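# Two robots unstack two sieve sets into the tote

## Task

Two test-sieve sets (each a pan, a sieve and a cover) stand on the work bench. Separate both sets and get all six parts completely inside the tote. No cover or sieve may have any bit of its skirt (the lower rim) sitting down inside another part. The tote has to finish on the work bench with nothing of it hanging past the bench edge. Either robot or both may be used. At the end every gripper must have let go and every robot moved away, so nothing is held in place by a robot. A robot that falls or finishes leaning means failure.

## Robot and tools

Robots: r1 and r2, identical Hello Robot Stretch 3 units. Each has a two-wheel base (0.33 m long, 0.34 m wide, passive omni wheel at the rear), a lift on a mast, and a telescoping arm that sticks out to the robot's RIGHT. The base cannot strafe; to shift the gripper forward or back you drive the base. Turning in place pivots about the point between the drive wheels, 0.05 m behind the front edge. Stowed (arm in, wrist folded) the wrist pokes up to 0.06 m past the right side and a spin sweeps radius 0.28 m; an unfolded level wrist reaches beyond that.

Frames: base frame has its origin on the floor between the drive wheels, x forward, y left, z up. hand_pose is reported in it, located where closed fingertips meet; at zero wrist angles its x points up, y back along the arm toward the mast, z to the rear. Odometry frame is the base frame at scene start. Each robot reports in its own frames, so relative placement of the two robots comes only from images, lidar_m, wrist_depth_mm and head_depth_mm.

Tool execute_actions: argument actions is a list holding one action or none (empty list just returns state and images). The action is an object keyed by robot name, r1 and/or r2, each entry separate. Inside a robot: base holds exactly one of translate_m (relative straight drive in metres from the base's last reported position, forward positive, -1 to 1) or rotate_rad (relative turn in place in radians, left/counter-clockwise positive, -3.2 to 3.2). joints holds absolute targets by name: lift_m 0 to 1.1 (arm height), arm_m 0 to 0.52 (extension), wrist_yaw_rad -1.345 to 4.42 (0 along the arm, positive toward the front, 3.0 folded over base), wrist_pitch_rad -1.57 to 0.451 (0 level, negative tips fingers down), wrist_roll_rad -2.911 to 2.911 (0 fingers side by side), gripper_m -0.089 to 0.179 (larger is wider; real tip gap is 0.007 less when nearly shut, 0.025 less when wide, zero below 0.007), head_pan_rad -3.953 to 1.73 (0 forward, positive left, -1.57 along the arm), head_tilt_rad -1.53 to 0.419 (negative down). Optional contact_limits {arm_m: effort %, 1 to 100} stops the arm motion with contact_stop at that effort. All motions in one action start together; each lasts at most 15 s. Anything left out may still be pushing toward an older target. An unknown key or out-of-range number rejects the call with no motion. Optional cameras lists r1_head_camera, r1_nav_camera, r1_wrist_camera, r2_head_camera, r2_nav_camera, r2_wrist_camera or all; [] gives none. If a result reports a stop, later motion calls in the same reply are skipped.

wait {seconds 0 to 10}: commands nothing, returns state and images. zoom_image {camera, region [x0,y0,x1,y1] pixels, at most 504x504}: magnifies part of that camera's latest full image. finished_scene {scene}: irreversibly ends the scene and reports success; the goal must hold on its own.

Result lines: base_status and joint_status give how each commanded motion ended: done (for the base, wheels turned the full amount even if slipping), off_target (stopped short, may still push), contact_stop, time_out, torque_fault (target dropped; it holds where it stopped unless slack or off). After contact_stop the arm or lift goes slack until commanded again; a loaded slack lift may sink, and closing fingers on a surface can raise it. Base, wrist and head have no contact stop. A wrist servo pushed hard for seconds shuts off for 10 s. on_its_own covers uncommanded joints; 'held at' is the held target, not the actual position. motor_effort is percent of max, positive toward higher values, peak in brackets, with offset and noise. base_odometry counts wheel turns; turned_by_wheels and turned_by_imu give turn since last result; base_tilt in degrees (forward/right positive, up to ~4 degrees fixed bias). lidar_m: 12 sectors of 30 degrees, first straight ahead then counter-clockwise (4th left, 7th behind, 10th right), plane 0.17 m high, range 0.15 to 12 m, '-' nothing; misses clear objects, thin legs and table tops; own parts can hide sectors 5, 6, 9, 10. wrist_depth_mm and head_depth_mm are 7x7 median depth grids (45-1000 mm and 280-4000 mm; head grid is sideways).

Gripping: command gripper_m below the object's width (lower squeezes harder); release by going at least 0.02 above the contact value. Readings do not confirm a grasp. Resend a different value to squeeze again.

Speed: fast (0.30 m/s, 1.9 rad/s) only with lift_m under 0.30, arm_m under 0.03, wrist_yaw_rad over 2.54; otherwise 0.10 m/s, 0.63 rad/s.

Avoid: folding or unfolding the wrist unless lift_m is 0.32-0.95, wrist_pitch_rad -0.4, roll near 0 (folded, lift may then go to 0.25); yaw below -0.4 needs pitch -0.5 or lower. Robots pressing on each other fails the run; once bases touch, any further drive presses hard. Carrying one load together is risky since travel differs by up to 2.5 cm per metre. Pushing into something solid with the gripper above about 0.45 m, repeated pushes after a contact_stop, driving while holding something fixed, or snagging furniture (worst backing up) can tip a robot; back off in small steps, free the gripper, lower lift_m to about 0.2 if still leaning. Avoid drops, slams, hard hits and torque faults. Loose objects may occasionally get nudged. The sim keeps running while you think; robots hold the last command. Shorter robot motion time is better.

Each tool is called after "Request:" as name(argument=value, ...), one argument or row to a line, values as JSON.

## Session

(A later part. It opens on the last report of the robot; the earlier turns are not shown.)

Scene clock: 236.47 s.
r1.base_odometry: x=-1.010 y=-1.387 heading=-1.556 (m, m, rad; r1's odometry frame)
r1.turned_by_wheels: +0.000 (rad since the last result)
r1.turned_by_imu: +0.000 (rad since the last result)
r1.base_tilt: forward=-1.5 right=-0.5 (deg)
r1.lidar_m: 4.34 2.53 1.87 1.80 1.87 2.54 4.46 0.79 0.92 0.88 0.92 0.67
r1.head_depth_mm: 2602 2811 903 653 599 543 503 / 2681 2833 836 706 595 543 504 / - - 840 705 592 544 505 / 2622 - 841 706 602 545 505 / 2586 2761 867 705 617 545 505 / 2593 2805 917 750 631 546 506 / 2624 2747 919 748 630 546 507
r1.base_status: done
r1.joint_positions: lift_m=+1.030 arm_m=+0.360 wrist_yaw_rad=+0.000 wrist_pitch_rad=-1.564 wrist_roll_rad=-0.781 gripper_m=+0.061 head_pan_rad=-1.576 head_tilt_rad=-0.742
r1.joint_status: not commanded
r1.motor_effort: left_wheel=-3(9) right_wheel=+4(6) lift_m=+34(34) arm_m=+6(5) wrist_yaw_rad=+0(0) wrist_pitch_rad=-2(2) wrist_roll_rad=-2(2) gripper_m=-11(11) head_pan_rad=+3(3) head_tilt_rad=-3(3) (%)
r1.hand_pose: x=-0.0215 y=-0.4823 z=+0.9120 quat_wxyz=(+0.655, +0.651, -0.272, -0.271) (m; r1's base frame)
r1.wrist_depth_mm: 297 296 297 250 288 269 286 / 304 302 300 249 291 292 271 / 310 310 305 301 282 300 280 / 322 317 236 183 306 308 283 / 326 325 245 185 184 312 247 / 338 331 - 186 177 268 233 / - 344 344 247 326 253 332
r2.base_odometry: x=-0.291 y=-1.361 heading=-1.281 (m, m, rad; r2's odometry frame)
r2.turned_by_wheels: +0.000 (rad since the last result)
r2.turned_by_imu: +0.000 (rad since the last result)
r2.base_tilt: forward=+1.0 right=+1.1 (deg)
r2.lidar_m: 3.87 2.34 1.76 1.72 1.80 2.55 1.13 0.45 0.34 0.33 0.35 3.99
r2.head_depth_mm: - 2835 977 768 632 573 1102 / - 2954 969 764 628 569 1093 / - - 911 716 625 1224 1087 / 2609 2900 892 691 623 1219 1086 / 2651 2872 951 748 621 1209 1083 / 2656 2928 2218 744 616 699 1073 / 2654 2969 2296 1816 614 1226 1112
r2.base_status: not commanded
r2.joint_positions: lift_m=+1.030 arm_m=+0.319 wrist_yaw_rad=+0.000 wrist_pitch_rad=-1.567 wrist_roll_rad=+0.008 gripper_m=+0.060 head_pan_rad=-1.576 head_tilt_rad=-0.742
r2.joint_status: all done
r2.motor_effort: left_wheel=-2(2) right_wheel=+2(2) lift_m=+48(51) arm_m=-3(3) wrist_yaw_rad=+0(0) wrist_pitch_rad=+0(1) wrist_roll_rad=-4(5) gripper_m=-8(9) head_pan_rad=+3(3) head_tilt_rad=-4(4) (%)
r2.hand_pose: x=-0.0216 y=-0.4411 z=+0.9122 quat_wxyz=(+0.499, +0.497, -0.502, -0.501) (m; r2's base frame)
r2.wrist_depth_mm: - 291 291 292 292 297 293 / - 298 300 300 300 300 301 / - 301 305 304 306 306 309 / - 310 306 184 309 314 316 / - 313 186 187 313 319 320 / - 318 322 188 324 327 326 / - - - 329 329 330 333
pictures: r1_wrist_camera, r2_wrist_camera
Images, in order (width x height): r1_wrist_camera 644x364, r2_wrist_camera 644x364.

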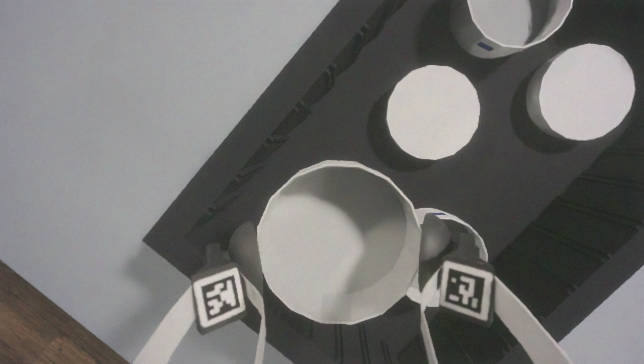

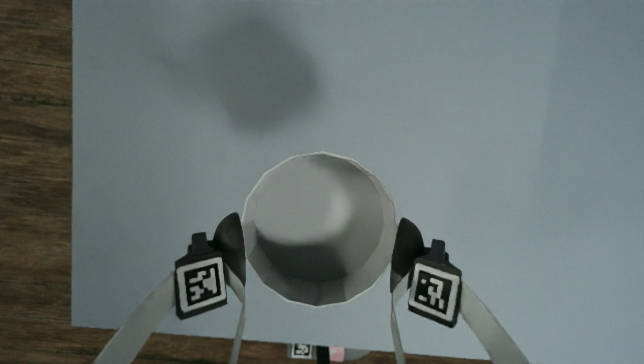

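Request:
execute_actions(
  actions=[],
)

Scene clock: 245.70 s.
r1.base_odometry: x=-1.010 y=-1.387 heading=-1.556 (m, m, rad; r1's odometry frame)
r1.turned_by_wheels: +0.000 (rad since the last result)
r1.turned_by_imu: +0.000 (rad since the last result)
r1.base_tilt: forward=-1.4 right=-0.3 (deg)
r1.lidar_m: 4.31 2.53 1.88 1.80 1.87 2.54 4.46 0.80 0.92 0.89 0.92 0.67
r1.head_depth_mm: 2618 2830 907 651 600 542 502 / 2695 2818 837 707 596 543 504 / - - 839 704 591 543 504 / 2623 - 839 705 603 544 505 / 2611 2750 868 706 616 545 505 / 2611 2829 920 749 631 546 505 / 2598 2814 924 749 632 546 507
r1.base_status: done
r1.joint_positions: lift_m=+1.030 arm_m=+0.360 wrist_yaw_rad=+0.000 wrist_pitch_rad=-1.564 wrist_roll_rad=-0.781 gripper_m=+0.061 head_pan_rad=-1.576 head_tilt_rad=-0.742
r1.joint_status: not commanded
r1.motor_effort: left_wheel=-3(9) right_wheel=+4(6) lift_m=+34(34) arm_m=+5(5) wrist_yaw_rad=+0(0) wrist_pitch_rad=-2(2) wrist_roll_rad=-2(2) gripper_m=-11(11) head_pan_rad=+3(3) head_tilt_rad=-4(3) (%)
r1.hand_pose: x=-0.0215 y=-0.4823 z=+0.9120 quat_wxyz=(+0.655, +0.651, -0.272, -0.271) (m; r1's base frame)
r1.wrist_depth_mm: 298 296 296 251 289 270 284 / 306 303 300 248 292 295 271 / 312 310 306 305 281 299 279 / 324 318 236 181 308 308 284 / 327 327 245 185 183 312 245 / 338 333 - 187 176 270 232 / - 343 339 249 329 254 327
r2.base_odometry: x=-0.291 y=-1.361 heading=-1.281 (m, m, rad; r2's odometry frame)
r2.turned_by_wheels: +0.000 (rad since the last result)
r2.turned_by_imu: +0.000 (rad since the last result)
r2.base_tilt: forward=+1.0 right=+1.1 (deg)
r2.lidar_m: 3.87 2.33 1.76 1.71 1.79 2.54 1.13 0.45 0.34 0.33 0.35 3.98
r2.head_depth_mm: - 2901 978 766 631 572 1098 / - 2963 970 764 628 571 1092 / - - 910 714 626 1228 1088 / 2611 2866 889 690 621 1214 1088 / 2620 2897 950 749 620 1210 1087 / 2661 2905 2243 748 616 698 1071 / 2677 2919 2299 1823 615 1228 1114
r2.base_status: not commanded
r2.joint_positions: lift_m=+1.030 arm_m=+0.319 wrist_yaw_rad=+0.000 wrist_pitch_rad=-1.567 wrist_roll_rad=+0.008 gripper_m=+0.060 head_pan_rad=-1.576 head_tilt_rad=-0.742
r2.joint_status: all done
r2.motor_effort: left_wheel=-2(2) right_wheel=+2(2) lift_m=+48(51) arm_m=-3(3) wrist_yaw_rad=+0(0) wrist_pitch_rad=-1(1) wrist_roll_rad=-5(5) gripper_m=-9(9) head_pan_rad=+3(3) head_tilt_rad=-4(4) (%)
r2.hand_pose: x=-0.0216 y=-0.4411 z=+0.9122 quat_wxyz=(+0.499, +0.497, -0.502, -0.501) (m; r2's base frame)
r2.wrist_depth_mm: - 292 292 292 294 294 298 / - 298 297 300 299 301 304 / - 305 301 303 305 304 307 / - 310 308 185 310 312 313 / - 310 187 187 317 319 320 / - 320 324 187 326 323 326 / - - - 330 332 334 332
pictures: r1_head_camera (sideways: a quarter turn clockwise sets it upright), r1_nav_camera (sideways: a quarter turn counterclockwise sets it upright), r1_wrist_camera, r2_head_camera (sideways: a quarter turn clockwise sets it upright), r2_nav_camera (sideways: a quarter turn counterclockwise sets it upright), r2_wrist_camera
Images, in order (width x height): r1_head_camera 896x504, r1_nav_camera 672x504, r1_wrist_camera 644x364, r2_head_camera 896x504, r2_nav_camera 672x504, r2_wrist_camera 644x364.

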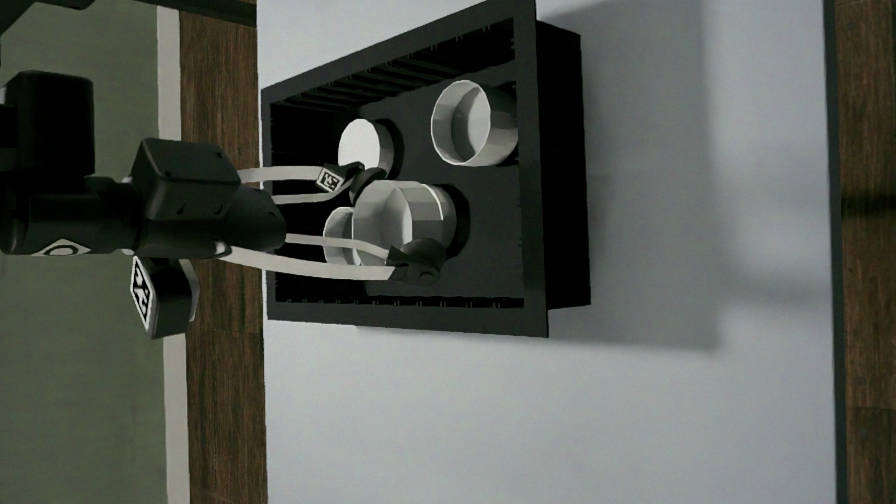

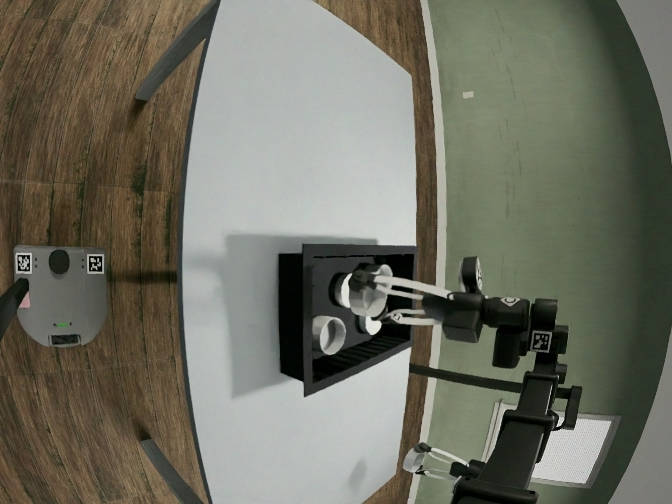

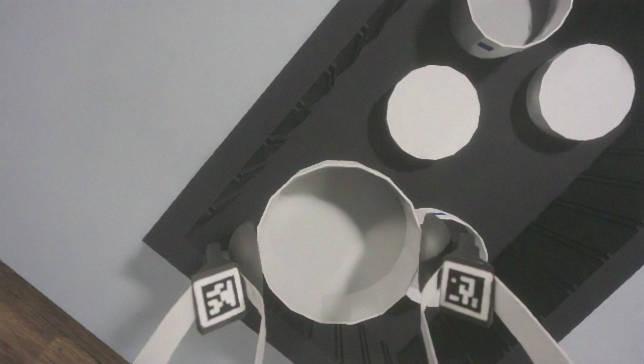

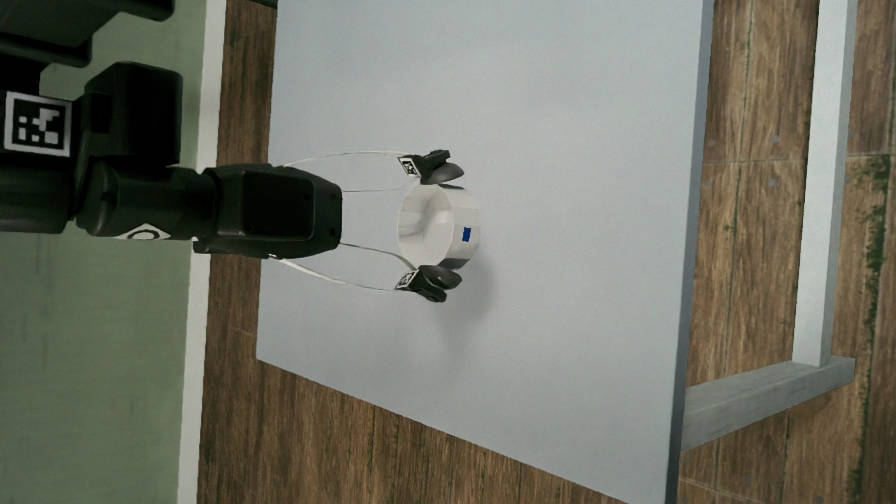

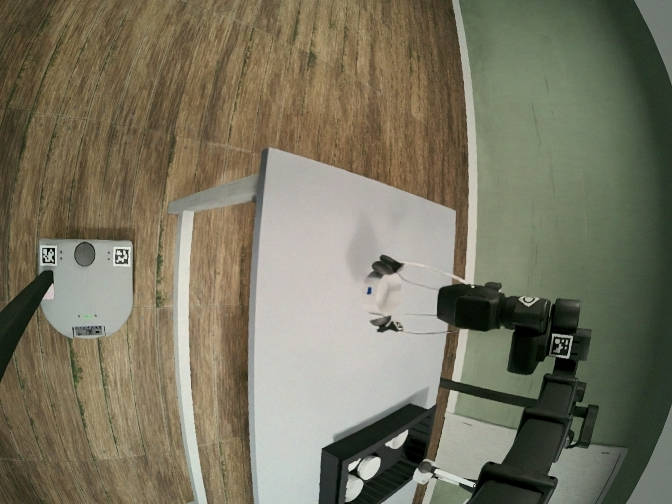

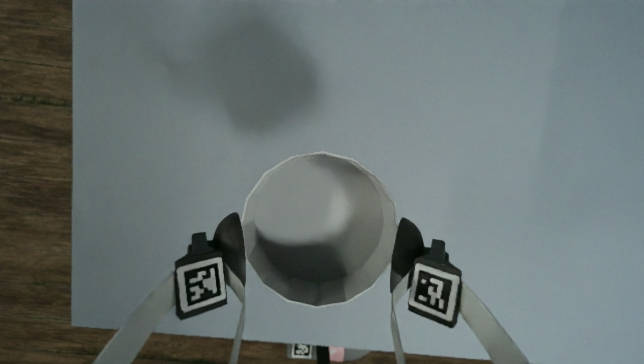

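Request:
execute_actions(
  actions=[
    {"r1":{"joints":{"lift_m":0.908}},"r2":{"base":{"translate_m":-0.468},"joints":{"wrist_roll_rad":1.57,"arm_m":0.25}}},
  ],
  cameras=["r1_wrist_camera","r1_head_camera"],
)

Request:
execute_actions(
  actions=[
    {"r1":{"joints":{"gripper_m":0.105}}},
  ],
  cameras=["r1_wrist_camera"],
)

Request:
execute_actions(
  actions=[
    {"r1":{"joints":{"lift_m":1.05}}},
  ],
  cameras=["r1_wrist_camera"],
)

Scene clock: 259.00 s.
r1.base_odometry: x=-1.010 y=-1.387 heading=-1.556 (m, m, rad; r1's odometry frame)
r1.turned_by_wheels: +0.000 (rad since the last result)
r1.turned_by_imu: +0.001 (rad since the last result)
r1.base_tilt: forward=-1.4 right=-0.4 (deg)
r1.lidar_m: 4.33 2.54 1.88 1.80 1.86 2.54 4.46 0.79 0.92 0.89 0.92 0.67
r1.head_depth_mm: 2619 - - 647 599 541 502 / 2524 - 816 707 595 542 503 / 717 - - 701 591 544 504 / 2574 2787 835 723 590 545 505 / 2640 2813 885 705 617 546 506 / 2625 2786 914 749 632 548 506 / 2594 2780 924 750 633 546 507
r1.base_status: not commanded
r1.joint_positions: lift_m=+0.908 arm_m=+0.360 wrist_yaw_rad=+0.000 wrist_pitch_rad=-1.564 wrist_roll_rad=-0.781 gripper_m=+0.061 head_pan_rad=-1.576 head_tilt_rad=-0.742
r1.joint_status: all done
r1.motor_effort: left_wheel=-2(3) right_wheel=+4(3) lift_m=+21(33) arm_m=+5(6) wrist_yaw_rad=+0(0) wrist_pitch_rad=-3(3) wrist_roll_rad=-2(2) gripper_m=-11(11) head_pan_rad=+3(3) head_tilt_rad=-4(3) (%)
r1.hand_pose: x=-0.0215 y=-0.4823 z=+0.7906 quat_wxyz=(+0.655, +0.651, -0.272, -0.271) (m; r1's base frame)
r1.wrist_depth_mm: 182 180 94 121 174 153 172 / 185 183 97 179 177 156 174 / 189 100 123 184 181 159 178 / 192 102 187 182 185 185 184 / 105 115 192 185 184 189 188 / 107 163 - 186 176 171 192 / 124 140 186 202 200 180 175
r2.base_odometry: x=-0.424 y=-0.913 heading=-1.281 (m, m, rad; r2's odometry frame)
r2.turned_by_wheels: +0.000 (rad since the last result)
r2.turned_by_imu: -0.001 (rad since the last result)
r2.base_tilt: forward=+1.0 right=+1.2 (deg)
r2.lidar_m: 4.32 2.36 1.78 1.73 1.82 2.57 4.44 0.43 0.32 0.31 0.33 0.46
r2.head_depth_mm: - 2869 982 723 629 561 1096 / - - 774 711 628 557 1093 / - - 846 732 604 557 1092 / 2612 2905 - 727 608 566 1087 / 2620 2884 951 707 619 564 1087 / 2613 2926 943 747 617 562 1074 / 2637 2898 937 742 613 1204 1078
r2.base_status: done
r2.joint_positions: lift_m=+1.030 arm_m=+0.250 wrist_yaw_rad=+0.000 wrist_pitch_rad=-1.567 wrist_roll_rad=+1.562 gripper_m=+0.060 head_pan_rad=-1.576 head_tilt_rad=-0.742
r2.joint_status: all done
r2.motor_effort: left_wheel=-3(6) right_wheel=+1(2) lift_m=+48(49) arm_m=-3(4) wrist_yaw_rad=+0(0) wrist_pitch_rad=-1(1) wrist_roll_rad=+6(7) gripper_m=-9(9) head_pan_rad=+3(2) head_tilt_rad=-4(4) (%)
r2.hand_pose: x=-0.0215 y=-0.3718 z=+0.9122 quat_wxyz=(+0.003, +0.003, -0.708, -0.706) (m; r2's base frame)
r2.wrist_depth_mm: 292 279 288 292 291 - - / 276 279 272 297 296 - - / 305 299 299 301 305 - - / 310 285 301 185 306 - - / 312 311 186 187 - - - / 234 247 280 188 326 - - / 335 335 333 330 - - -
pictures: r1_head_camera (sideways: a quarter turn clockwise sets it upright), r1_wrist_camera
Images, in order (width x height): r1_head_camera 896x504, r1_wrist_camera 644x364.

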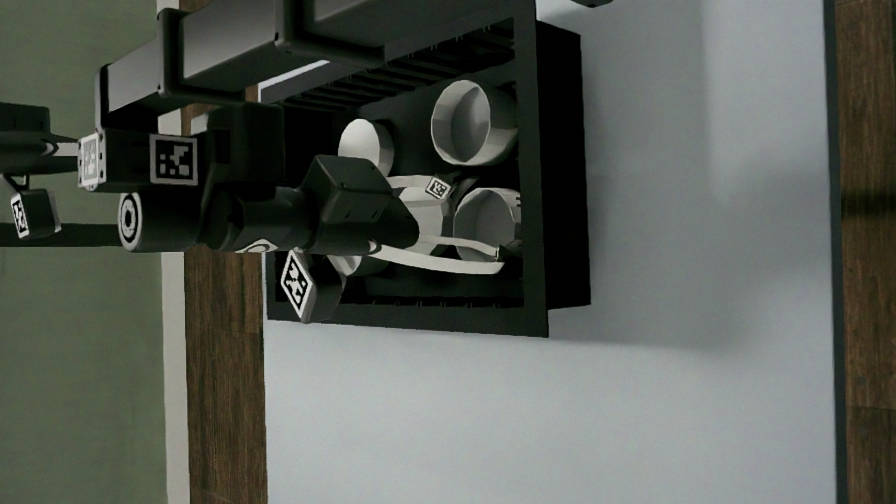

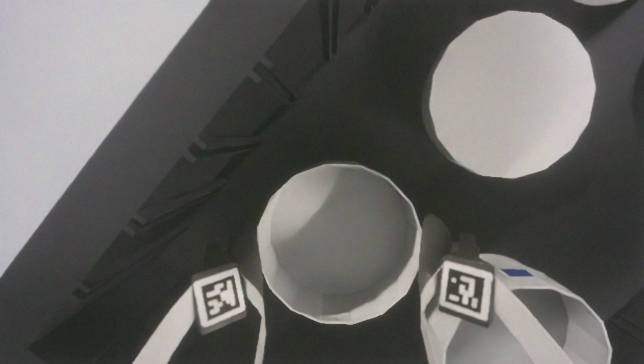

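Scene clock: 259.93 s.
r1.base_odometry: x=-1.010 y=-1.387 heading=-1.556 (m, m, rad; r1's odometry frame)
r1.turned_by_wheels: +0.000 (rad since the last result)
r1.turned_by_imu: +0.000 (rad since the last result)
r1.base_tilt: forward=-1.4 right=-0.5 (deg)
r1.lidar_m: 4.34 2.54 1.88 1.80 1.86 2.54 4.46 0.79 0.92 0.89 0.92 0.67
r1.head_depth_mm: 2604 - - 646 599 542 502 / 2541 - 812 709 595 542 504 / 718 - - 711 592 545 504 / 2570 2791 834 723 591 544 505 / 2614 2772 888 704 616 545 505 / 2617 2769 920 747 631 546 507 / 2584 2785 920 749 631 547 507
r1.base_status: not commanded
r1.joint_positions: lift_m=+0.908 arm_m=+0.360 wrist_yaw_rad=+0.000 wrist_pitch_rad=-1.564 wrist_roll_rad=-0.781 gripper_m=+0.105 head_pan_rad=-1.576 head_tilt_rad=-0.742
r1.joint_status: all done
r1.motor_effort: left_wheel=-2(2) right_wheel=+4(4) lift_m=+21(21) arm_m=+5(5) wrist_yaw_rad=+0(1) wrist_pitch_rad=-3(2) wrist_roll_rad=-2(2) gripper_m=+0(90) head_pan_rad=+3(3) head_tilt_rad=-3(4) (%)
r1.hand_pose: x=-0.0215 y=-0.4823 z=+0.7906 quat_wxyz=(+0.655, +0.651, -0.272, -0.271) (m; r1's base frame)
r1.wrist_depth_mm: 181 181 95 121 174 154 171 / 185 183 97 179 177 156 175 / 189 100 123 183 182 159 179 / 193 102 188 187 186 185 184 / 105 115 192 190 189 189 189 / 108 159 198 192 189 170 192 / 125 141 185 202 200 181 177
r2.base_odometry: x=-0.424 y=-0.913 heading=-1.281 (m, m, rad; r2's odometry frame)
r2.turned_by_wheels: +0.000 (rad since the last result)
r2.turned_by_imu: +0.000 (rad since the last result)
r2.base_tilt: forward=+1.0 right=+1.1 (deg)
r2.lidar_m: 4.33 2.37 1.78 1.73 1.82 2.56 4.43 0.43 0.32 0.31 0.33 0.46
r2.head_depth_mm: - 2875 978 723 630 562 1095 / - - 774 712 628 558 1094 / - - 848 735 603 556 1092 / 2610 2881 - 727 608 566 1085 / 2624 2848 948 708 620 564 1080 / 2651 2895 942 746 616 561 1077 / 2619 2938 937 740 613 1206 1073
r2.base_status: not commanded
r2.joint_positions: lift_m=+1.030 arm_m=+0.250 wrist_yaw_rad=+0.000 wrist_pitch_rad=-1.567 wrist_roll_rad=+1.562 gripper_m=+0.060 head_pan_rad=-1.576 head_tilt_rad=-0.742
r2.joint_status: not commanded
r2.motor_effort: left_wheel=-3(2) right_wheel=+2(1) lift_m=+48(48) arm_m=-3(3) wrist_yaw_rad=+0(0) wrist_pitch_rad=-1(1) wrist_roll_rad=+6(6) gripper_m=-9(9) head_pan_rad=+2(3) head_tilt_rad=-4(3) (%)
r2.hand_pose: x=-0.0215 y=-0.3718 z=+0.9122 quat_wxyz=(+0.003, +0.003, -0.708, -0.706) (m; r2's base frame)
r2.wrist_depth_mm: 291 280 289 290 290 - - / 276 279 272 298 296 - - / 302 299 303 303 303 - - / 311 288 298 184 310 - - / 312 311 185 186 - - - / 235 246 279 187 324 - - / 332 331 332 330 - - -
pictures: r1_wrist_camera
Images, in order (width x height): r1_wrist_camera 644x364.

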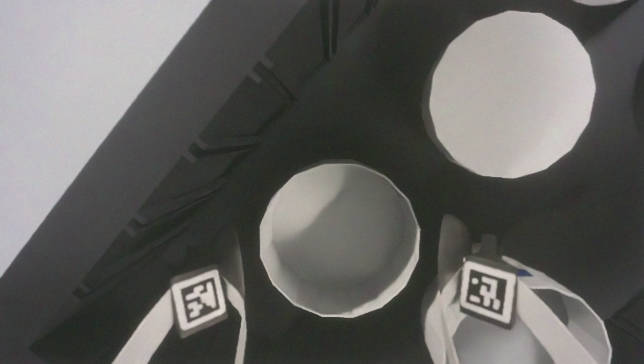

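Scene clock: 262.07 s.
r1.base_odometry: x=-1.010 y=-1.387 heading=-1.556 (m, m, rad; r1's odometry frame)
r1.turned_by_wheels: +0.000 (rad since the last result)
r1.turned_by_imu: +0.000 (rad since the last result)
r1.base_tilt: forward=-1.3 right=-0.5 (deg)
r1.lidar_m: 4.34 2.53 1.87 1.80 1.87 2.55 4.45 0.80 0.92 0.89 0.92 0.67
r1.head_depth_mm: 2655 2809 910 652 599 541 503 / 2698 2843 838 708 596 543 504 / - - 838 727 592 544 504 / 2633 - 832 723 602 544 506 / 2607 2765 867 699 617 544 504 / 2621 2810 917 749 631 546 507 / 2602 2768 921 751 633 546 506
r1.base_status: not commanded
r1.joint_positions: lift_m=+1.050 arm_m=+0.360 wrist_yaw_rad=+0.000 wrist_pitch_rad=-1.564 wrist_roll_rad=-0.781 gripper_m=+0.105 head_pan_rad=-1.576 head_tilt_rad=-0.742
r1.joint_status: all done
r1.motor_effort: left_wheel=-3(2) right_wheel=+4(4) lift_m=+34(36) arm_m=+5(5) wrist_yaw_rad=+0(0) wrist_pitch_rad=-2(3) wrist_roll_rad=-2(1) gripper_m=+1(0) head_pan_rad=+3(3) head_tilt_rad=-3(4) (%)
r1.hand_pose: x=-0.0215 y=-0.4823 z=+0.9320 quat_wxyz=(+0.655, +0.651, -0.272, -0.271) (m; r1's base frame)
r1.wrist_depth_mm: 319 316 317 311 308 288 304 / 326 324 322 263 313 312 292 / 330 333 325 325 301 319 299 / 343 338 276 333 331 326 283 / 353 347 299 339 321 321 255 / - 353 262 343 344 266 342 / - 368 364 276 328 266 349
r2.base_odometry: x=-0.424 y=-0.913 heading=-1.281 (m, m, rad; r2's odometry frame)
r2.turned_by_wheels: +0.000 (rad since the last result)
r2.turned_by_imu: +0.000 (rad since the last result)
r2.base_tilt: forward=+1.0 right=+1.2 (deg)
r2.lidar_m: 4.33 2.36 1.78 1.73 1.82 2.57 4.43 0.43 0.32 0.31 0.33 0.46
r2.head_depth_mm: - 2829 977 725 629 559 1101 / - - 878 711 628 559 1096 / - - 879 733 603 556 1093 / 2612 2894 - 726 608 565 1087 / 2611 2896 948 707 618 565 1082 / 2633 2921 942 746 616 562 1079 / 2662 2936 937 743 614 1200 1076
r2.base_status: not commanded
r2.joint_positions: lift_m=+1.030 arm_m=+0.250 wrist_yaw_rad=+0.000 wrist_pitch_rad=-1.567 wrist_roll_rad=+1.562 gripper_m=+0.060 head_pan_rad=-1.576 head_tilt_rad=-0.742
r2.joint_status: not commanded
r2.motor_effort: left_wheel=-2(2) right_wheel=+2(2) lift_m=+48(49) arm_m=-3(3) wrist_yaw_rad=+1(1) wrist_pitch_rad=-1(1) wrist_roll_rad=+5(6) gripper_m=-8(8) head_pan_rad=+3(2) head_tilt_rad=-4(4) (%)
r2.hand_pose: x=-0.0215 y=-0.3718 z=+0.9122 quat_wxyz=(+0.003, +0.003, -0.708, -0.706) (m; r2's base frame)
r2.wrist_depth_mm: 290 278 289 291 292 - - / 277 277 272 301 296 - - / 303 303 301 303 304 - - / 309 287 298 185 309 - - / 316 312 187 187 - - - / 234 246 278 189 322 - - / 332 335 335 334 - - -
pictures: r1_wrist_camera
Images, in order (width x height): r1_wrist_camera 644x364.

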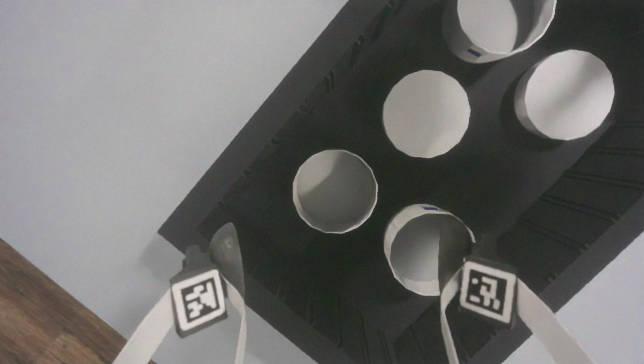

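Request:
execute_actions(
  actions=[
    {"r1":{"joints":{"arm_m":0.0}},"r2":{"joints":{"arm_m":0.45,"lift_m":1.06}}},
  ],
  cameras=["r2_wrist_camera","r2_head_camera","r1_head_camera"],
)

Scene clock: 272.97 s.
r1.base_odometry: x=-1.010 y=-1.387 heading=-1.556 (m, m, rad; r1's odometry frame)
r1.turned_by_wheels: +0.000 (rad since the last result)
r1.turned_by_imu: +0.001 (rad since the last result)
r1.base_tilt: forward=-1.4 right=-0.4 (deg)
r1.lidar_m: 4.34 2.53 1.88 1.80 1.86 2.54 4.46 0.79 0.92 0.89 0.92 0.67
r1.head_depth_mm: - - - - - - - / - - - - - - - / - - - - - - - / 2588 2806 843 741 - 544 497 / 2590 2811 867 724 - 534 506 / 2601 2794 918 749 - 545 507 / 2610 2756 922 749 631 546 507
r1.base_status: not commanded
r1.joint_positions: lift_m=+1.050 arm_m=+0.000 wrist_yaw_rad=+0.000 wrist_pitch_rad=-1.564 wrist_roll_rad=-0.783 gripper_m=+0.105 head_pan_rad=-1.576 head_tilt_rad=-0.742
r1.joint_status: all done
r1.motor_effort: left_wheel=-3(3) right_wheel=+3(4) lift_m=+34(34) arm_m=-5(6) wrist_yaw_rad=+0(0) wrist_pitch_rad=-2(3) wrist_roll_rad=-1(2) gripper_m=+0(0) head_pan_rad=+3(3) head_tilt_rad=-4(4) (%)
r1.hand_pose: x=-0.0215 y=-0.1229 z=+0.9320 quat_wxyz=(+0.655, +0.651, -0.272, -0.271) (m; r1's base frame)
r1.wrist_depth_mm: - - - 314 312 310 291 / - - - 323 319 317 314 / - - - - 325 323 321 / - - - - - 330 330 / - - - - - 339 336 / - - - - - 343 343 / - - - - - - 355
r2.base_odometry: x=-0.424 y=-0.913 heading=-1.281 (m, m, rad; r2's odometry frame)
r2.turned_by_wheels: +0.000 (rad since the last result)
r2.turned_by_imu: -0.001 (rad since the last result)
r2.base_tilt: forward=+1.0 right=+1.1 (deg)
r2.lidar_m: 4.32 2.36 1.78 1.73 1.82 2.57 4.44 0.43 0.32 0.31 0.33 0.46
r2.head_depth_mm: 2613 2861 979 724 629 559 1099 / 2630 2951 876 712 629 557 1092 / - 2886 871 732 625 557 1089 / 2583 2904 857 725 623 565 1087 / 2600 2880 950 707 619 562 1084 / 2636 2886 948 745 617 561 1082 / 2667 2934 938 741 613 1207 1074
r2.base_status: not commanded
r2.joint_positions: lift_m=+1.060 arm_m=+0.450 wrist_yaw_rad=+0.000 wrist_pitch_rad=-1.566 wrist_roll_rad=+1.563 gripper_m=+0.060 head_pan_rad=-1.576 head_tilt_rad=-0.742
r2.joint_status: all done
r2.motor_effort: left_wheel=-3(3) right_wheel=+1(2) lift_m=+49(51) arm_m=+4(6) wrist_yaw_rad=+0(0) wrist_pitch_rad=-2(1) wrist_roll_rad=+5(6) gripper_m=-9(8) head_pan_rad=+2(3) head_tilt_rad=-4(4) (%)
r2.hand_pose: x=-0.0215 y=-0.5716 z=+0.9421 quat_wxyz=(+0.003, +0.002, -0.709, -0.706) (m; r2's base frame)
r2.wrist_depth_mm: 292 316 317 313 293 257 316 / 298 321 320 309 311 269 325 / 301 330 331 327 328 271 333 / 305 323 338 185 330 336 343 / 294 323 186 187 272 343 - / 356 263 264 188 263 352 - / 365 363 362 362 362 363 -
pictures: r1_head_camera (sideways: a quarter turn clockwise sets it upright), r2_head_camera (sideways: a quarter turn clockwise sets it upright), r2_wrist_camera
Images, in order (width x height): r1_head_camera 896x504, r2_head_camera 896x504, r2_wrist_camera 644x364.

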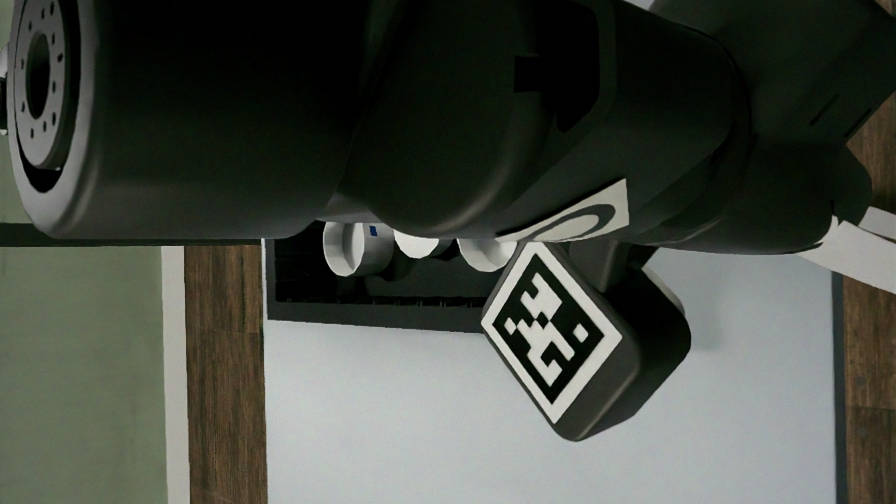

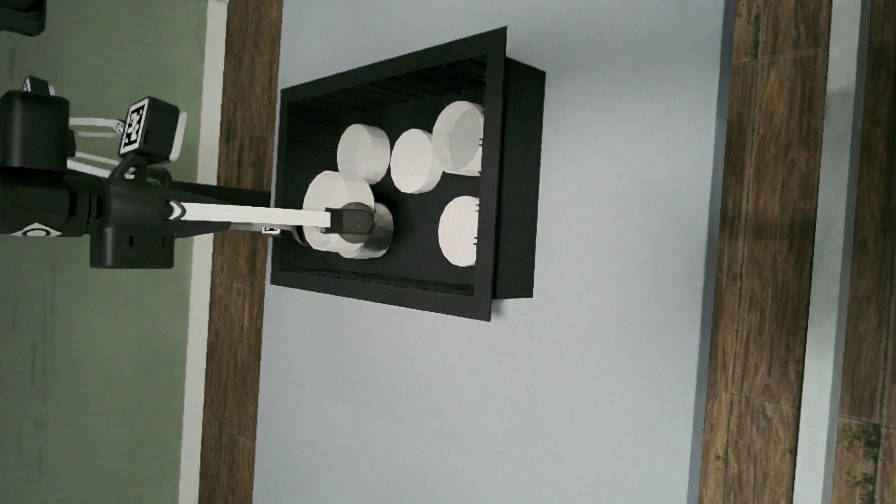

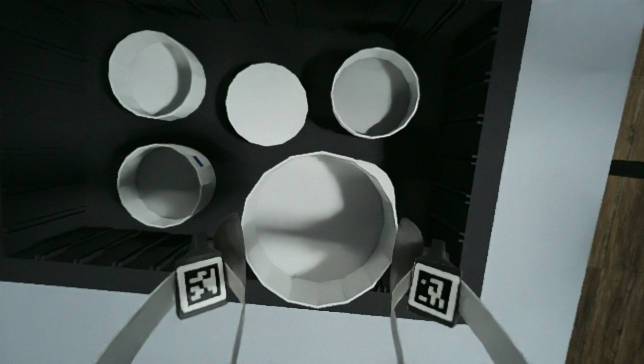

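Request:
execute_actions(
  actions=[
    {"r1":{"joints":{"wrist_roll_rad":0.0}},"r2":{"joints":{"arm_m":0.50,"lift_m":0.975}}},
  ],
  cameras=["r2_wrist_camera"],
)

Scene clock: 305.23 s.
r1.base_odometry: x=-1.010 y=-1.387 heading=-1.556 (m, m, rad; r1's odometry frame)
r1.turned_by_wheels: +0.000 (rad since the last result)
r1.turned_by_imu: +0.001 (rad since the last result)
r1.base_tilt: forward=-1.3 right=-0.4 (deg)
r1.lidar_m: 4.33 2.54 1.88 1.80 1.87 2.54 4.47 0.79 0.92 0.89 0.92 0.67
r1.head_depth_mm: - - - - - 531 - / - - - - - - - / - - - - - - - / 2564 2813 842 753 602 - 1113 / 2629 2805 870 707 617 546 489 / 2599 2781 916 749 630 545 505 / 2593 2815 920 751 632 546 508
r1.base_status: not commanded
r1.joint_positions: lift_m=+1.050 arm_m=+0.000 wrist_yaw_rad=+0.000 wrist_pitch_rad=-1.564 wrist_roll_rad=-0.004 gripper_m=+0.105 head_pan_rad=-1.576 head_tilt_rad=-0.742
r1.joint_status: all done
r1.motor_effort: left_wheel=-3(2) right_wheel=+3(4) lift_m=+33(34) arm_m=-6(4) wrist_yaw_rad=+0(0) wrist_pitch_rad=-2(2) wrist_roll_rad=+2(1) gripper_m=+0(0) head_pan_rad=+3(3) head_tilt_rad=-3(3) (%)
r1.hand_pose: x=-0.0216 y=-0.1228 z=+0.9320 quat_wxyz=(+0.503, +0.500, -0.500, -0.498) (m; r1's base frame)
r1.wrist_depth_mm: 320 318 317 314 312 310 308 / 327 324 321 321 320 315 313 / 345 - - - - - - / - - - - - - - / - - - - - - - / - - - - - - - / - - - - - - -
r2.base_odometry: x=-0.424 y=-0.913 heading=-1.281 (m, m, rad; r2's odometry frame)
r2.turned_by_wheels: +0.000 (rad since the last result)
r2.turned_by_imu: -0.001 (rad since the last result)
r2.base_tilt: forward=+1.0 right=+1.2 (deg)
r2.lidar_m: 4.33 2.36 1.78 1.73 1.82 2.57 4.42 0.43 0.32 0.31 0.33 0.46
r2.head_depth_mm: 2511 - 973 724 631 559 1095 / 2425 2913 879 711 627 557 1092 / - 2884 885 727 625 556 1093 / 2605 2851 871 718 623 566 1083 / 2641 2869 952 707 619 563 1078 / 2645 2891 939 746 617 561 1079 / 2630 2932 936 742 614 1206 1075
r2.base_status: not commanded
r2.joint_positions: lift_m=+0.975 arm_m=+0.500 wrist_yaw_rad=+0.000 wrist_pitch_rad=-1.565 wrist_roll_rad=+1.563 gripper_m=+0.060 head_pan_rad=-1.576 head_tilt_rad=-0.742
r2.joint_status: all done
r2.motor_effort: left_wheel=-3(3) right_wheel=+2(1) lift_m=+38(46) arm_m=+4(2) wrist_yaw_rad=+0(0) wrist_pitch_rad=-1(1) wrist_roll_rad=+5(5) gripper_m=-9(9) head_pan_rad=+2(2) head_tilt_rad=-4(4) (%)
r2.hand_pose: x=-0.0215 y=-0.6217 z=+0.8575 quat_wxyz=(+0.003, +0.002, -0.709, -0.705) (m; r2's base frame)
r2.wrist_depth_mm: 235 233 236 236 234 221 205 / 239 238 240 219 224 222 202 / 243 247 247 224 245 243 198 / 247 236 236 183 231 248 195 / 251 239 187 186 230 250 191 / 218 230 220 187 238 257 186 / 178 179 180 190 194 211 185
pictures: r2_wrist_camera
Images, in order (width x height): r2_wrist_camera 644x364.

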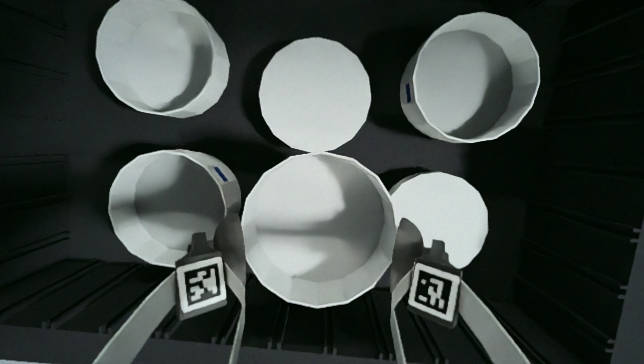

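Request:
execute_actions(
  actions=[
    {"r2":{"joints":{"lift_m":0.927}}},
  ],
  cameras=["r2_wrist_camera"],
)

Request:
execute_actions(
  actions=[
    {"r2":{"joints":{"arm_m":0.462},"contact_limits":{"arm_m":15}}},
  ],
  cameras=["r2_wrist_camera"],
)

Scene clock: 313.00 s.
r1.base_odometry: x=-1.010 y=-1.387 heading=-1.556 (m, m, rad; r1's odometry frame)
r1.turned_by_wheels: +0.000 (rad since the last result)
r1.turned_by_imu: +0.001 (rad since the last result)
r1.base_tilt: forward=-1.6 right=-0.4 (deg)
r1.lidar_m: 4.34 2.54 1.87 1.80 1.87 2.53 4.48 0.79 0.92 0.89 0.92 0.67
r1.head_depth_mm: - - - - - 530 - / - - - - - - - / - - - - - - - / 2580 2789 844 750 604 - 1118 / 2587 2782 870 705 616 546 488 / 2580 2763 919 748 631 546 507 / 2604 2810 921 750 633 546 507
r1.base_status: not commanded
r1.joint_positions: lift_m=+1.050 arm_m=+0.000 wrist_yaw_rad=+0.000 wrist_pitch_rad=-1.564 wrist_roll_rad=-0.004 gripper_m=+0.105 head_pan_rad=-1.576 head_tilt_rad=-0.742
r1.joint_status: not commanded
r1.motor_effort: left_wheel=-3(3) right_wheel=+4(4) lift_m=+34(33) arm_m=-6(6) wrist_yaw_rad=+0(0) wrist_pitch_rad=-3(2) wrist_roll_rad=+2(2) gripper_m=+0(0) head_pan_rad=+3(3) head_tilt_rad=-4(3) (%)
r1.hand_pose: x=-0.0216 y=-0.1228 z=+0.9320 quat_wxyz=(+0.503, +0.500, -0.500, -0.498) (m; r1's base frame)
r1.wrist_depth_mm: 320 315 314 315 311 308 305 / 329 324 324 321 317 314 314 / 344 - - - - - - / - - - - - - - / - - - - - - - / - - - - - - - / - - - - - - -
r2.base_odometry: x=-0.424 y=-0.913 heading=-1.281 (m, m, rad; r2's odometry frame)
r2.turned_by_wheels: +0.000 (rad since the last result)
r2.turned_by_imu: -0.001 (rad since the last result)
r2.base_tilt: forward=+1.0 right=+1.2 (deg)
r2.lidar_m: 4.33 2.36 1.77 1.73 1.81 2.57 4.45 0.43 0.32 0.31 0.33 0.46
r2.head_depth_mm: 2554 2823 - 626 631 561 1095 / 2480 2885 873 712 629 558 1087 / 2470 - 887 732 626 556 1091 / 2584 2920 853 720 623 565 1084 / 2598 2875 947 709 619 563 1083 / 2637 2922 943 745 616 561 1081 / 2622 2961 939 742 614 1200 1075
r2.base_status: not commanded
r2.joint_positions: lift_m=+0.931 arm_m=+0.500 wrist_yaw_rad=+0.000 wrist_pitch_rad=-1.556 wrist_roll_rad=+1.565 gripper_m=+0.060 head_pan_rad=-1.576 head_tilt_rad=-0.742
r2.joint_status: lift_m contact_stop (moved -0.044 of -0.048)
r2.on_its_own: lift_m is slack since a contact_stop, until your next command for it (your +0.927 is given up)
r2.motor_effort: left_wheel=-2(3) right_wheel=+2(2) lift_m=+40(40) arm_m=+4(4) wrist_yaw_rad=+0(0) wrist_pitch_rad=-4(6) wrist_roll_rad=+4(5) gripper_m=-6(9) head_pan_rad=+2(3) head_tilt_rad=-3(4) (%)
r2.hand_pose: x=-0.0215 y=-0.6242 z=+0.8133 quat_wxyz=(+0.003, +0.002, -0.712, -0.702) (m; r2's base frame)
r2.wrist_depth_mm: 185 196 195 175 193 176 177 / 202 198 198 178 189 180 179 / 206 207 205 181 202 182 192 / 210 192 195 187 204 204 197 / 214 195 194 201 188 188 194 / 219 196 218 217 - 203 191 / 171 177 181 191 198 213 187
pictures: r2_wrist_camera
Images, in order (width x height): r2_wrist_camera 644x364.

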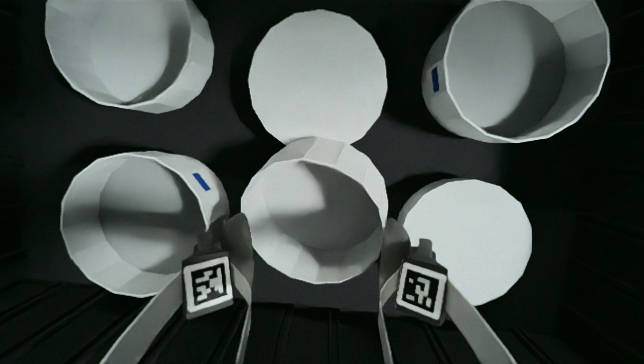

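not run: a stop came earlier in this reply.

Request:
execute_actions(
  actions=[
    {"r2":{"base":{"translate_m":0.016},"joints":{"lift_m":0.934}}},
  ],
  cameras=["r2_wrist_camera"],
)

Scene clock: 318.53 s.
r1.base_odometry: x=-1.010 y=-1.387 heading=-1.556 (m, m, rad; r1's odometry frame)
r1.turned_by_wheels: +0.000 (rad since the last result)
r1.turned_by_imu: +0.001 (rad since the last result)
r1.base_tilt: forward=-1.3 right=-0.4 (deg)
r1.lidar_m: 4.33 2.54 1.87 1.80 1.87 2.54 4.47 0.80 0.92 0.89 0.92 0.67
r1.head_depth_mm: - - - - - 530 - / - - - - - - - / - - - - - - - / 2578 2829 840 749 602 - 1112 / 2620 2815 867 704 616 545 487 / 2598 2793 919 748 631 546 507 / 2563 2794 916 747 634 545 507
r1.base_status: not commanded
r1.joint_positions: lift_m=+1.050 arm_m=+0.000 wrist_yaw_rad=+0.000 wrist_pitch_rad=-1.564 wrist_roll_rad=-0.004 gripper_m=+0.105 head_pan_rad=-1.576 head_tilt_rad=-0.742
r1.joint_status: not commanded
r1.motor_effort: left_wheel=-3(2) right_wheel=+4(4) lift_m=+34(33) arm_m=-5(6) wrist_yaw_rad=+0(0) wrist_pitch_rad=-3(3) wrist_roll_rad=+2(2) gripper_m=+0(0) head_pan_rad=+3(3) head_tilt_rad=-4(3) (%)
r1.hand_pose: x=-0.0216 y=-0.1228 z=+0.9320 quat_wxyz=(+0.503, +0.500, -0.500, -0.498) (m; r1's base frame)
r1.wrist_depth_mm: 321 320 318 312 309 308 307 / 332 326 321 322 319 315 313 / 347 - - - - - - / - - - - - - - / - - - - - - - / - - - - - - - / - - - - - - -
r2.base_odometry: x=-0.420 y=-0.928 heading=-1.281 (m, m, rad; r2's odometry frame)
r2.turned_by_wheels: +0.000 (rad since the last result)
r2.turned_by_imu: -0.001 (rad since the last result)
r2.base_tilt: forward=+1.0 right=+1.2 (deg)
r2.lidar_m: 4.31 2.37 1.78 1.73 1.81 2.57 4.46 0.43 0.32 0.31 0.33 0.46
r2.head_depth_mm: 2557 2820 - 636 630 561 1097 / 2415 - 875 728 629 559 1094 / 2491 - 883 734 626 567 1090 / 2580 2911 848 701 623 567 1085 / 2622 2881 949 746 620 563 1087 / 2634 2895 943 744 617 562 1079 / 2635 2909 934 742 612 1206 1077
r2.base_status: done
r2.joint_positions: lift_m=+0.934 arm_m=+0.500 wrist_yaw_rad=+0.000 wrist_pitch_rad=-1.567 wrist_roll_rad=+1.565 gripper_m=+0.060 head_pan_rad=-1.576 head_tilt_rad=-0.742
r2.joint_status: all done
r2.motor_effort: left_wheel=-2(4) right_wheel=+2(6) lift_m=+43(48) arm_m=+3(4) wrist_yaw_rad=+0(0) wrist_pitch_rad=-1(5) wrist_roll_rad=+4(4) gripper_m=+0(6) head_pan_rad=+2(2) head_tilt_rad=-4(4) (%)
r2.hand_pose: x=-0.0215 y=-0.6213 z=+0.8163 quat_wxyz=(+0.003, +0.002, -0.708, -0.706) (m; r2's base frame)
r2.wrist_depth_mm: 188 196 193 176 195 179 178 / 203 199 201 180 200 183 183 / 205 190 206 183 204 206 197 / 186 193 193 194 189 188 195 / 214 195 203 202 191 193 191 / 192 196 217 218 - 217 187 / 145 151 159 165 169 185 177
pictures: r2_wrist_camera
Images, in order (width x height): r2_wrist_camera 644x364.

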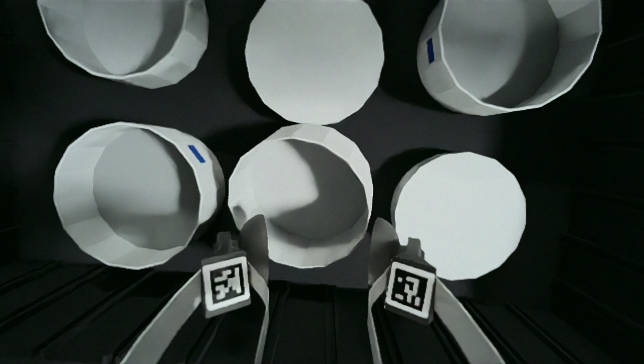

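Request:
execute_actions(
  actions=[
    {"r2":{"joints":{"lift_m":0.975}}},
  ],
  cameras=[],
)

Request:
execute_actions(
  actions=[
    {"r2":{"base":{"translate_m":-0.022},"joints":{"gripper_m":0.0,"arm_m":0.512}}},
  ],
  cameras=["r2_wrist_camera"],
)

Request:
execute_actions(
  actions=[
    {"r2":{"joints":{"lift_m":0.93}}},
  ],
  cameras=["r2_wrist_camera"],
)

Scene clock: 329.10 s.
r1.base_odometry: x=-1.010 y=-1.387 heading=-1.556 (m, m, rad; r1's odometry frame)
r1.turned_by_wheels: +0.000 (rad since the last result)
r1.turned_by_imu: +0.001 (rad since the last result)
r1.base_tilt: forward=-1.4 right=-0.4 (deg)
r1.lidar_m: 4.34 2.53 1.87 1.80 1.86 2.54 4.46 0.79 0.92 0.89 0.92 0.67
r1.head_depth_mm: - - - - - 531 - / - - - - - - - / - - - - - - - / 2566 2827 839 751 602 - 1114 / 2627 2769 869 707 616 545 489 / 2640 2788 919 749 632 547 506 / 2579 2806 920 750 632 547 507
r1.base_status: not commanded
r1.joint_positions: lift_m=+1.050 arm_m=+0.000 wrist_yaw_rad=+0.000 wrist_pitch_rad=-1.564 wrist_roll_rad=-0.004 gripper_m=+0.105 head_pan_rad=-1.576 head_tilt_rad=-0.742
r1.joint_status: not commanded
r1.motor_effort: left_wheel=-3(2) right_wheel=+4(4) lift_m=+33(33) arm_m=-5(5) wrist_yaw_rad=+0(0) wrist_pitch_rad=-2(2) wrist_roll_rad=+2(2) gripper_m=+1(0) head_pan_rad=+3(3) head_tilt_rad=-4(4) (%)
r1.hand_pose: x=-0.0216 y=-0.1228 z=+0.9320 quat_wxyz=(+0.503, +0.500, -0.500, -0.498) (m; r1's base frame)
r1.wrist_depth_mm: 322 320 317 312 310 310 306 / 328 326 325 318 318 314 313 / 346 - - - - - - / - - - - - - - / - - - - - - - / - - - - - - - / - - - - - - -
r2.base_odometry: x=-0.420 y=-0.928 heading=-1.281 (m, m, rad; r2's odometry frame)
r2.turned_by_wheels: +0.000 (rad since the last result)
r2.turned_by_imu: -0.001 (rad since the last result)
r2.base_tilt: forward=+0.9 right=+1.2 (deg)
r2.lidar_m: 4.32 2.36 1.78 1.73 1.82 2.56 4.45 0.43 0.32 0.31 0.33 0.47
r2.head_depth_mm: 2502 - 976 695 631 560 1093 / - 2891 877 727 627 558 1094 / - 2096 891 735 626 567 1094 / 2612 2863 874 700 622 567 1085 / 2598 2873 948 748 619 563 1086 / 2645 2913 943 745 615 560 1081 / 2642 2874 935 740 613 1203 1079
r2.base_status: not commanded
r2.joint_positions: lift_m=+0.975 arm_m=+0.500 wrist_yaw_rad=+0.000 wrist_pitch_rad=-1.567 wrist_roll_rad=+1.565 gripper_m=+0.060 head_pan_rad=-1.576 head_tilt_rad=-0.742
r2.joint_status: all done
r2.motor_effort: left_wheel=-2(2) right_wheel=+1(1) lift_m=+47(50) arm_m=+4(4) wrist_yaw_rad=-1(0) wrist_pitch_rad=-1(1) wrist_roll_rad=+4(4) gripper_m=+0(0) head_pan_rad=+3(3) head_tilt_rad=-4(4) (%)
r2.hand_pose: x=-0.0215 y=-0.6213 z=+0.8572 quat_wxyz=(+0.003, +0.002, -0.708, -0.706) (m; r2's base frame)
r2.wrist_depth_mm: 237 234 235 219 232 218 205 / 238 241 241 219 224 223 201 / 246 244 246 224 244 246 197 / 247 234 233 238 229 248 194 / 242 244 254 250 233 255 189 / 190 199 209 224 - 241 187 / 225 176 177 176 177 184 177
pictures: none
No camera images: the call's "cameras" was empty. Leave "cameras" out to get every camera's image.

Scene clock: 330.93 s.
r1.base_odometry: x=-1.010 y=-1.387 heading=-1.556 (m, m, rad; r1's odometry frame)
r1.turned_by_wheels: +0.000 (rad since the last result)
r1.turned_by_imu: +0.000 (rad since the last result)
r1.base_tilt: forward=-1.5 right=-0.3 (deg)
r1.lidar_m: 4.33 2.54 1.87 1.80 1.87 2.54 4.46 0.79 0.92 0.89 0.92 0.67
r1.head_depth_mm: - - - - - 531 - / - - - - - - - / - - - - - - - / 2584 2788 837 753 603 - 1113 / 2616 2785 868 707 617 545 488 / 2630 2830 915 749 631 545 507 / 2595 2757 919 748 633 547 507
r1.base_status: not commanded
r1.joint_positions: lift_m=+1.050 arm_m=+0.000 wrist_yaw_rad=+0.000 wrist_pitch_rad=-1.564 wrist_roll_rad=-0.004 gripper_m=+0.105 head_pan_rad=-1.576 head_tilt_rad=-0.742
r1.joint_status: not commanded
r1.motor_effort: left_wheel=-2(3) right_wheel=+4(4) lift_m=+33(34) arm_m=-5(6) wrist_yaw_rad=+0(0) wrist_pitch_rad=-3(3) wrist_roll_rad=+2(2) gripper_m=+0(1) head_pan_rad=+3(3) head_tilt_rad=-3(3) (%)
r1.hand_pose: x=-0.0216 y=-0.1228 z=+0.9320 quat_wxyz=(+0.503, +0.500, -0.500, -0.498) (m; r1's base frame)
r1.wrist_depth_mm: 320 317 316 314 312 307 306 / 330 326 324 321 317 316 313 / 345 - - - - - - / - - - - - - - / - - - - - - - / - - - - - - - / - - - - - - -
r2.base_odometry: x=-0.426 y=-0.907 heading=-1.281 (m, m, rad; r2's odometry frame)
r2.turned_by_wheels: +0.000 (rad since the last result)
r2.turned_by_imu: +0.000 (rad since the last result)
r2.base_tilt: forward=+1.0 right=+1.2 (deg)
r2.lidar_m: 4.33 2.37 1.78 1.73 1.82 2.57 4.45 0.43 0.32 0.31 0.33 0.46
r2.head_depth_mm: 2508 - 956 744 631 560 1098 / - 2833 874 711 628 558 1095 / - 2899 886 736 624 556 1090 / 2597 2876 872 725 623 566 1088 / 2649 2883 948 689 620 564 1082 / 2649 2901 943 747 617 561 1076 / 2659 2895 938 742 613 1202 1073
r2.base_status: done
r2.joint_positions: lift_m=+0.975 arm_m=+0.512 wrist_yaw_rad=+0.000 wrist_pitch_rad=-1.567 wrist_roll_rad=+1.565 gripper_m=+0.000 head_pan_rad=-1.576 head_tilt_rad=-0.742
r2.joint_status: all done
r2.motor_effort: left_wheel=-2(5) right_wheel=+1(3) lift_m=+47(48) arm_m=+4(2) wrist_yaw_rad=+0(0) wrist_pitch_rad=-1(1) wrist_roll_rad=+4(4) gripper_m=-2(79) head_pan_rad=+3(3) head_tilt_rad=-4(4) (%)
r2.hand_pose: x=-0.0215 y=-0.6333 z=+0.8572 quat_wxyz=(+0.003, +0.002, -0.708, -0.706) (m; r2's base frame)
r2.wrist_depth_mm: 220 236 236 235 235 222 215 / 223 239 240 219 226 222 214 / 230 245 246 224 247 226 213 / 234 250 236 232 250 249 208 / 239 240 241 243 232 251 203 / 222 237 244 - 260 260 200 / 179 182 193 203 207 218 198
pictures: r2_wrist_camera
Images, in order (width x height): r2_wrist_camera 644x364.

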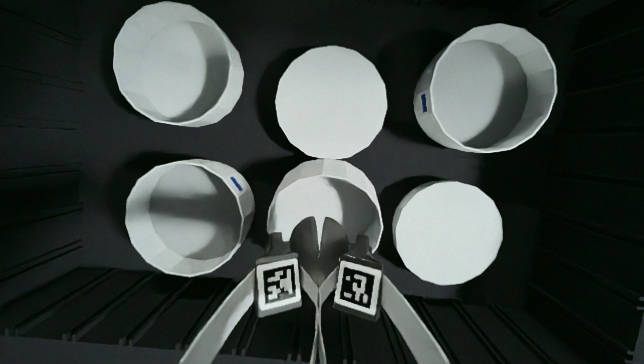

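Scene clock: 332.17 s.
r1.base_odometry: x=-1.010 y=-1.387 heading=-1.556 (m, m, rad; r1's odometry frame)
r1.turned_by_wheels: +0.000 (rad since the last result)
r1.turned_by_imu: +0.000 (rad since the last result)
r1.base_tilt: forward=-1.4 right=-0.5 (deg)
r1.lidar_m: 4.33 2.54 1.88 1.80 1.87 2.54 4.47 0.79 0.92 0.89 0.92 0.67
r1.head_depth_mm: - - - - - 531 - / - - - - - - - / - - - - - - - / 2564 2820 839 750 603 - 1111 / 2651 2803 868 705 617 545 488 / 2648 2775 919 747 628 546 506 / 2592 2797 916 752 632 547 506
r1.base_status: not commanded
r1.joint_positions: lift_m=+1.050 arm_m=+0.000 wrist_yaw_rad=+0.000 wrist_pitch_rad=-1.564 wrist_roll_rad=-0.004 gripper_m=+0.105 head_pan_rad=-1.576 head_tilt_rad=-0.742
r1.joint_status: not commanded
r1.motor_effort: left_wheel=-3(2) right_wheel=+4(4) lift_m=+33(34) arm_m=-5(6) wrist_yaw_rad=+0(0) wrist_pitch_rad=-2(2) wrist_roll_rad=+2(2) gripper_m=+0(0) head_pan_rad=+3(3) head_tilt_rad=-4(4) (%)
r1.hand_pose: x=-0.0216 y=-0.1228 z=+0.9320 quat_wxyz=(+0.503, +0.500, -0.500, -0.498) (m; r1's base frame)
r1.wrist_depth_mm: 320 319 316 312 310 310 304 / 328 327 325 321 321 315 314 / 346 - - - - - - / - - - - - - - / - - - - - - - / - - - - - - - / - - - - - - -
r2.base_odometry: x=-0.426 y=-0.907 heading=-1.281 (m, m, rad; r2's odometry frame)
r2.turned_by_wheels: +0.000 (rad since the last result)
r2.turned_by_imu: +0.000 (rad since the last result)
r2.base_tilt: forward=+1.0 right=+1.2 (deg)
r2.lidar_m: 4.33 2.36 1.78 1.73 1.82 2.57 4.44 0.43 0.32 0.31 0.33 0.46
r2.head_depth_mm: 2551 2819 - 618 632 561 1097 / 2491 2950 862 713 628 558 1093 / 2445 - 886 735 626 556 1090 / 2604 2904 858 721 621 565 1085 / 2614 2887 951 687 620 563 1081 / 2656 2897 944 745 617 562 1078 / 2648 2927 938 743 615 1204 1069
r2.base_status: not commanded
r2.joint_positions: lift_m=+0.930 arm_m=+0.512 wrist_yaw_rad=+0.000 wrist_pitch_rad=-1.567 wrist_roll_rad=+1.565 gripper_m=+0.000 head_pan_rad=-1.576 head_tilt_rad=-0.742
r2.joint_status: all done
r2.motor_effort: left_wheel=-2(2) right_wheel=+1(1) lift_m=+36(43) arm_m=+4(4) wrist_yaw_rad=+0(1) wrist_pitch_rad=-1(1) wrist_roll_rad=+4(4) gripper_m=-2(2) head_pan_rad=+3(2) head_tilt_rad=-4(4) (%)
r2.hand_pose: x=-0.0215 y=-0.6333 z=+0.8125 quat_wxyz=(+0.003, +0.002, -0.708, -0.706) (m; r2's base frame)
r2.wrist_depth_mm: 183 193 193 193 193 176 173 / 197 195 197 176 177 178 175 / 202 202 202 180 200 181 185 / 207 189 205 187 205 205 204 / 211 193 193 195 190 187 204 / 214 186 214 - 192 191 200 / 177 183 192 203 208 217 198
pictures: r2_wrist_camera
Images, in order (width x height): r2_wrist_camera 644x364.

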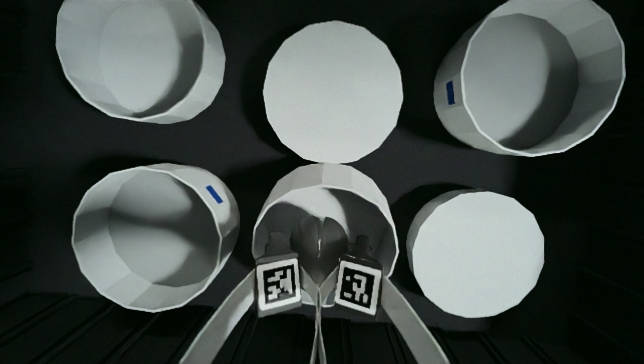

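Request:
execute_actions(
  actions=[
    {"r2":{"base":{"translate_m":0.028}}},
  ],
  cameras=["r2_wrist_camera"],
)

Scene clock: 336.80 s.
r1.base_odometry: x=-1.010 y=-1.387 heading=-1.556 (m, m, rad; r1's odometry frame)
r1.turned_by_wheels: +0.000 (rad since the last result)
r1.turned_by_imu: +0.001 (rad since the last result)
r1.base_tilt: forward=-1.6 right=-0.4 (deg)
r1.lidar_m: 4.34 2.53 1.88 1.80 1.87 2.54 4.46 0.79 0.92 0.89 0.92 0.67
r1.head_depth_mm: - - - - - 531 - / - - - - - - - / - - - - - - - / 2560 2763 843 749 603 - 1115 / 2604 2805 868 706 617 545 488 / 2611 2786 922 748 633 546 506 / 2595 2770 925 750 631 546 507
r1.base_status: not commanded
r1.joint_positions: lift_m=+1.050 arm_m=+0.000 wrist_yaw_rad=+0.000 wrist_pitch_rad=-1.564 wrist_roll_rad=-0.004 gripper_m=+0.105 head_pan_rad=-1.576 head_tilt_rad=-0.742
r1.joint_status: not commanded
r1.motor_effort: left_wheel=-2(2) right_wheel=+3(4) lift_m=+34(34) arm_m=-6(5) wrist_yaw_rad=+0(0) wrist_pitch_rad=-3(3) wrist_roll_rad=+2(2) gripper_m=+0(0) head_pan_rad=+3(3) head_tilt_rad=-4(3) (%)
r1.hand_pose: x=-0.0216 y=-0.1228 z=+0.9320 quat_wxyz=(+0.503, +0.500, -0.500, -0.498) (m; r1's base frame)
r1.wrist_depth_mm: 321 319 316 314 310 310 304 / 326 326 323 320 317 313 312 / 344 - - - - - - / - - - - - - - / - - - - - - - / - - - - - - - / - - - - - - -
r2.base_odometry: x=-0.418 y=-0.934 heading=-1.281 (m, m, rad; r2's odometry frame)
r2.turned_by_wheels: +0.000 (rad since the last result)
r2.turned_by_imu: -0.001 (rad since the last result)
r2.base_tilt: forward=+1.0 right=+1.2 (deg)
r2.lidar_m: 4.30 2.36 1.78 1.73 1.82 2.57 4.47 0.43 0.32 0.31 0.33 0.46
r2.head_depth_mm: 2564 2823 - 658 628 560 1095 / 2426 2941 879 727 627 557 1095 / 2512 - 887 733 626 566 1089 / 2618 2910 885 689 622 568 1088 / 2603 2874 950 751 620 562 1080 / 2621 2928 940 747 616 562 1084 / 2665 2935 938 743 614 1202 1070
r2.base_status: done
r2.joint_positions: lift_m=+0.930 arm_m=+0.512 wrist_yaw_rad=+0.000 wrist_pitch_rad=-1.567 wrist_roll_rad=+1.565 gripper_m=+0.000 head_pan_rad=-1.576 head_tilt_rad=-0.742
r2.joint_status: not commanded
r2.motor_effort: left_wheel=-3(4) right_wheel=+3(6) lift_m=+36(36) arm_m=+4(4) wrist_yaw_rad=+0(0) wrist_pitch_rad=-1(1) wrist_roll_rad=+4(4) gripper_m=-2(2) head_pan_rad=+3(3) head_tilt_rad=-3(5) (%)
r2.hand_pose: x=-0.0215 y=-0.6333 z=+0.8125 quat_wxyz=(+0.003, +0.002, -0.708, -0.706) (m; r2's base frame)
r2.wrist_depth_mm: 195 193 194 173 175 176 174 / 199 200 197 176 195 178 184 / 204 186 202 195 201 202 200 / 206 190 190 199 193 183 203 / 213 192 210 206 189 187 202 / 180 189 205 - 214 213 199 / 137 144 152 155 164 171 175
pictures: r2_wrist_camera
Images, in order (width x height): r2_wrist_camera 644x364.

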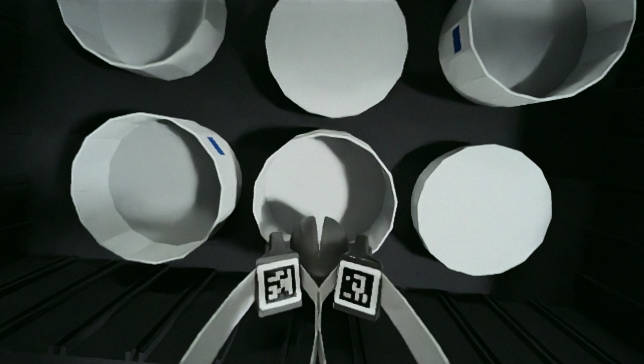

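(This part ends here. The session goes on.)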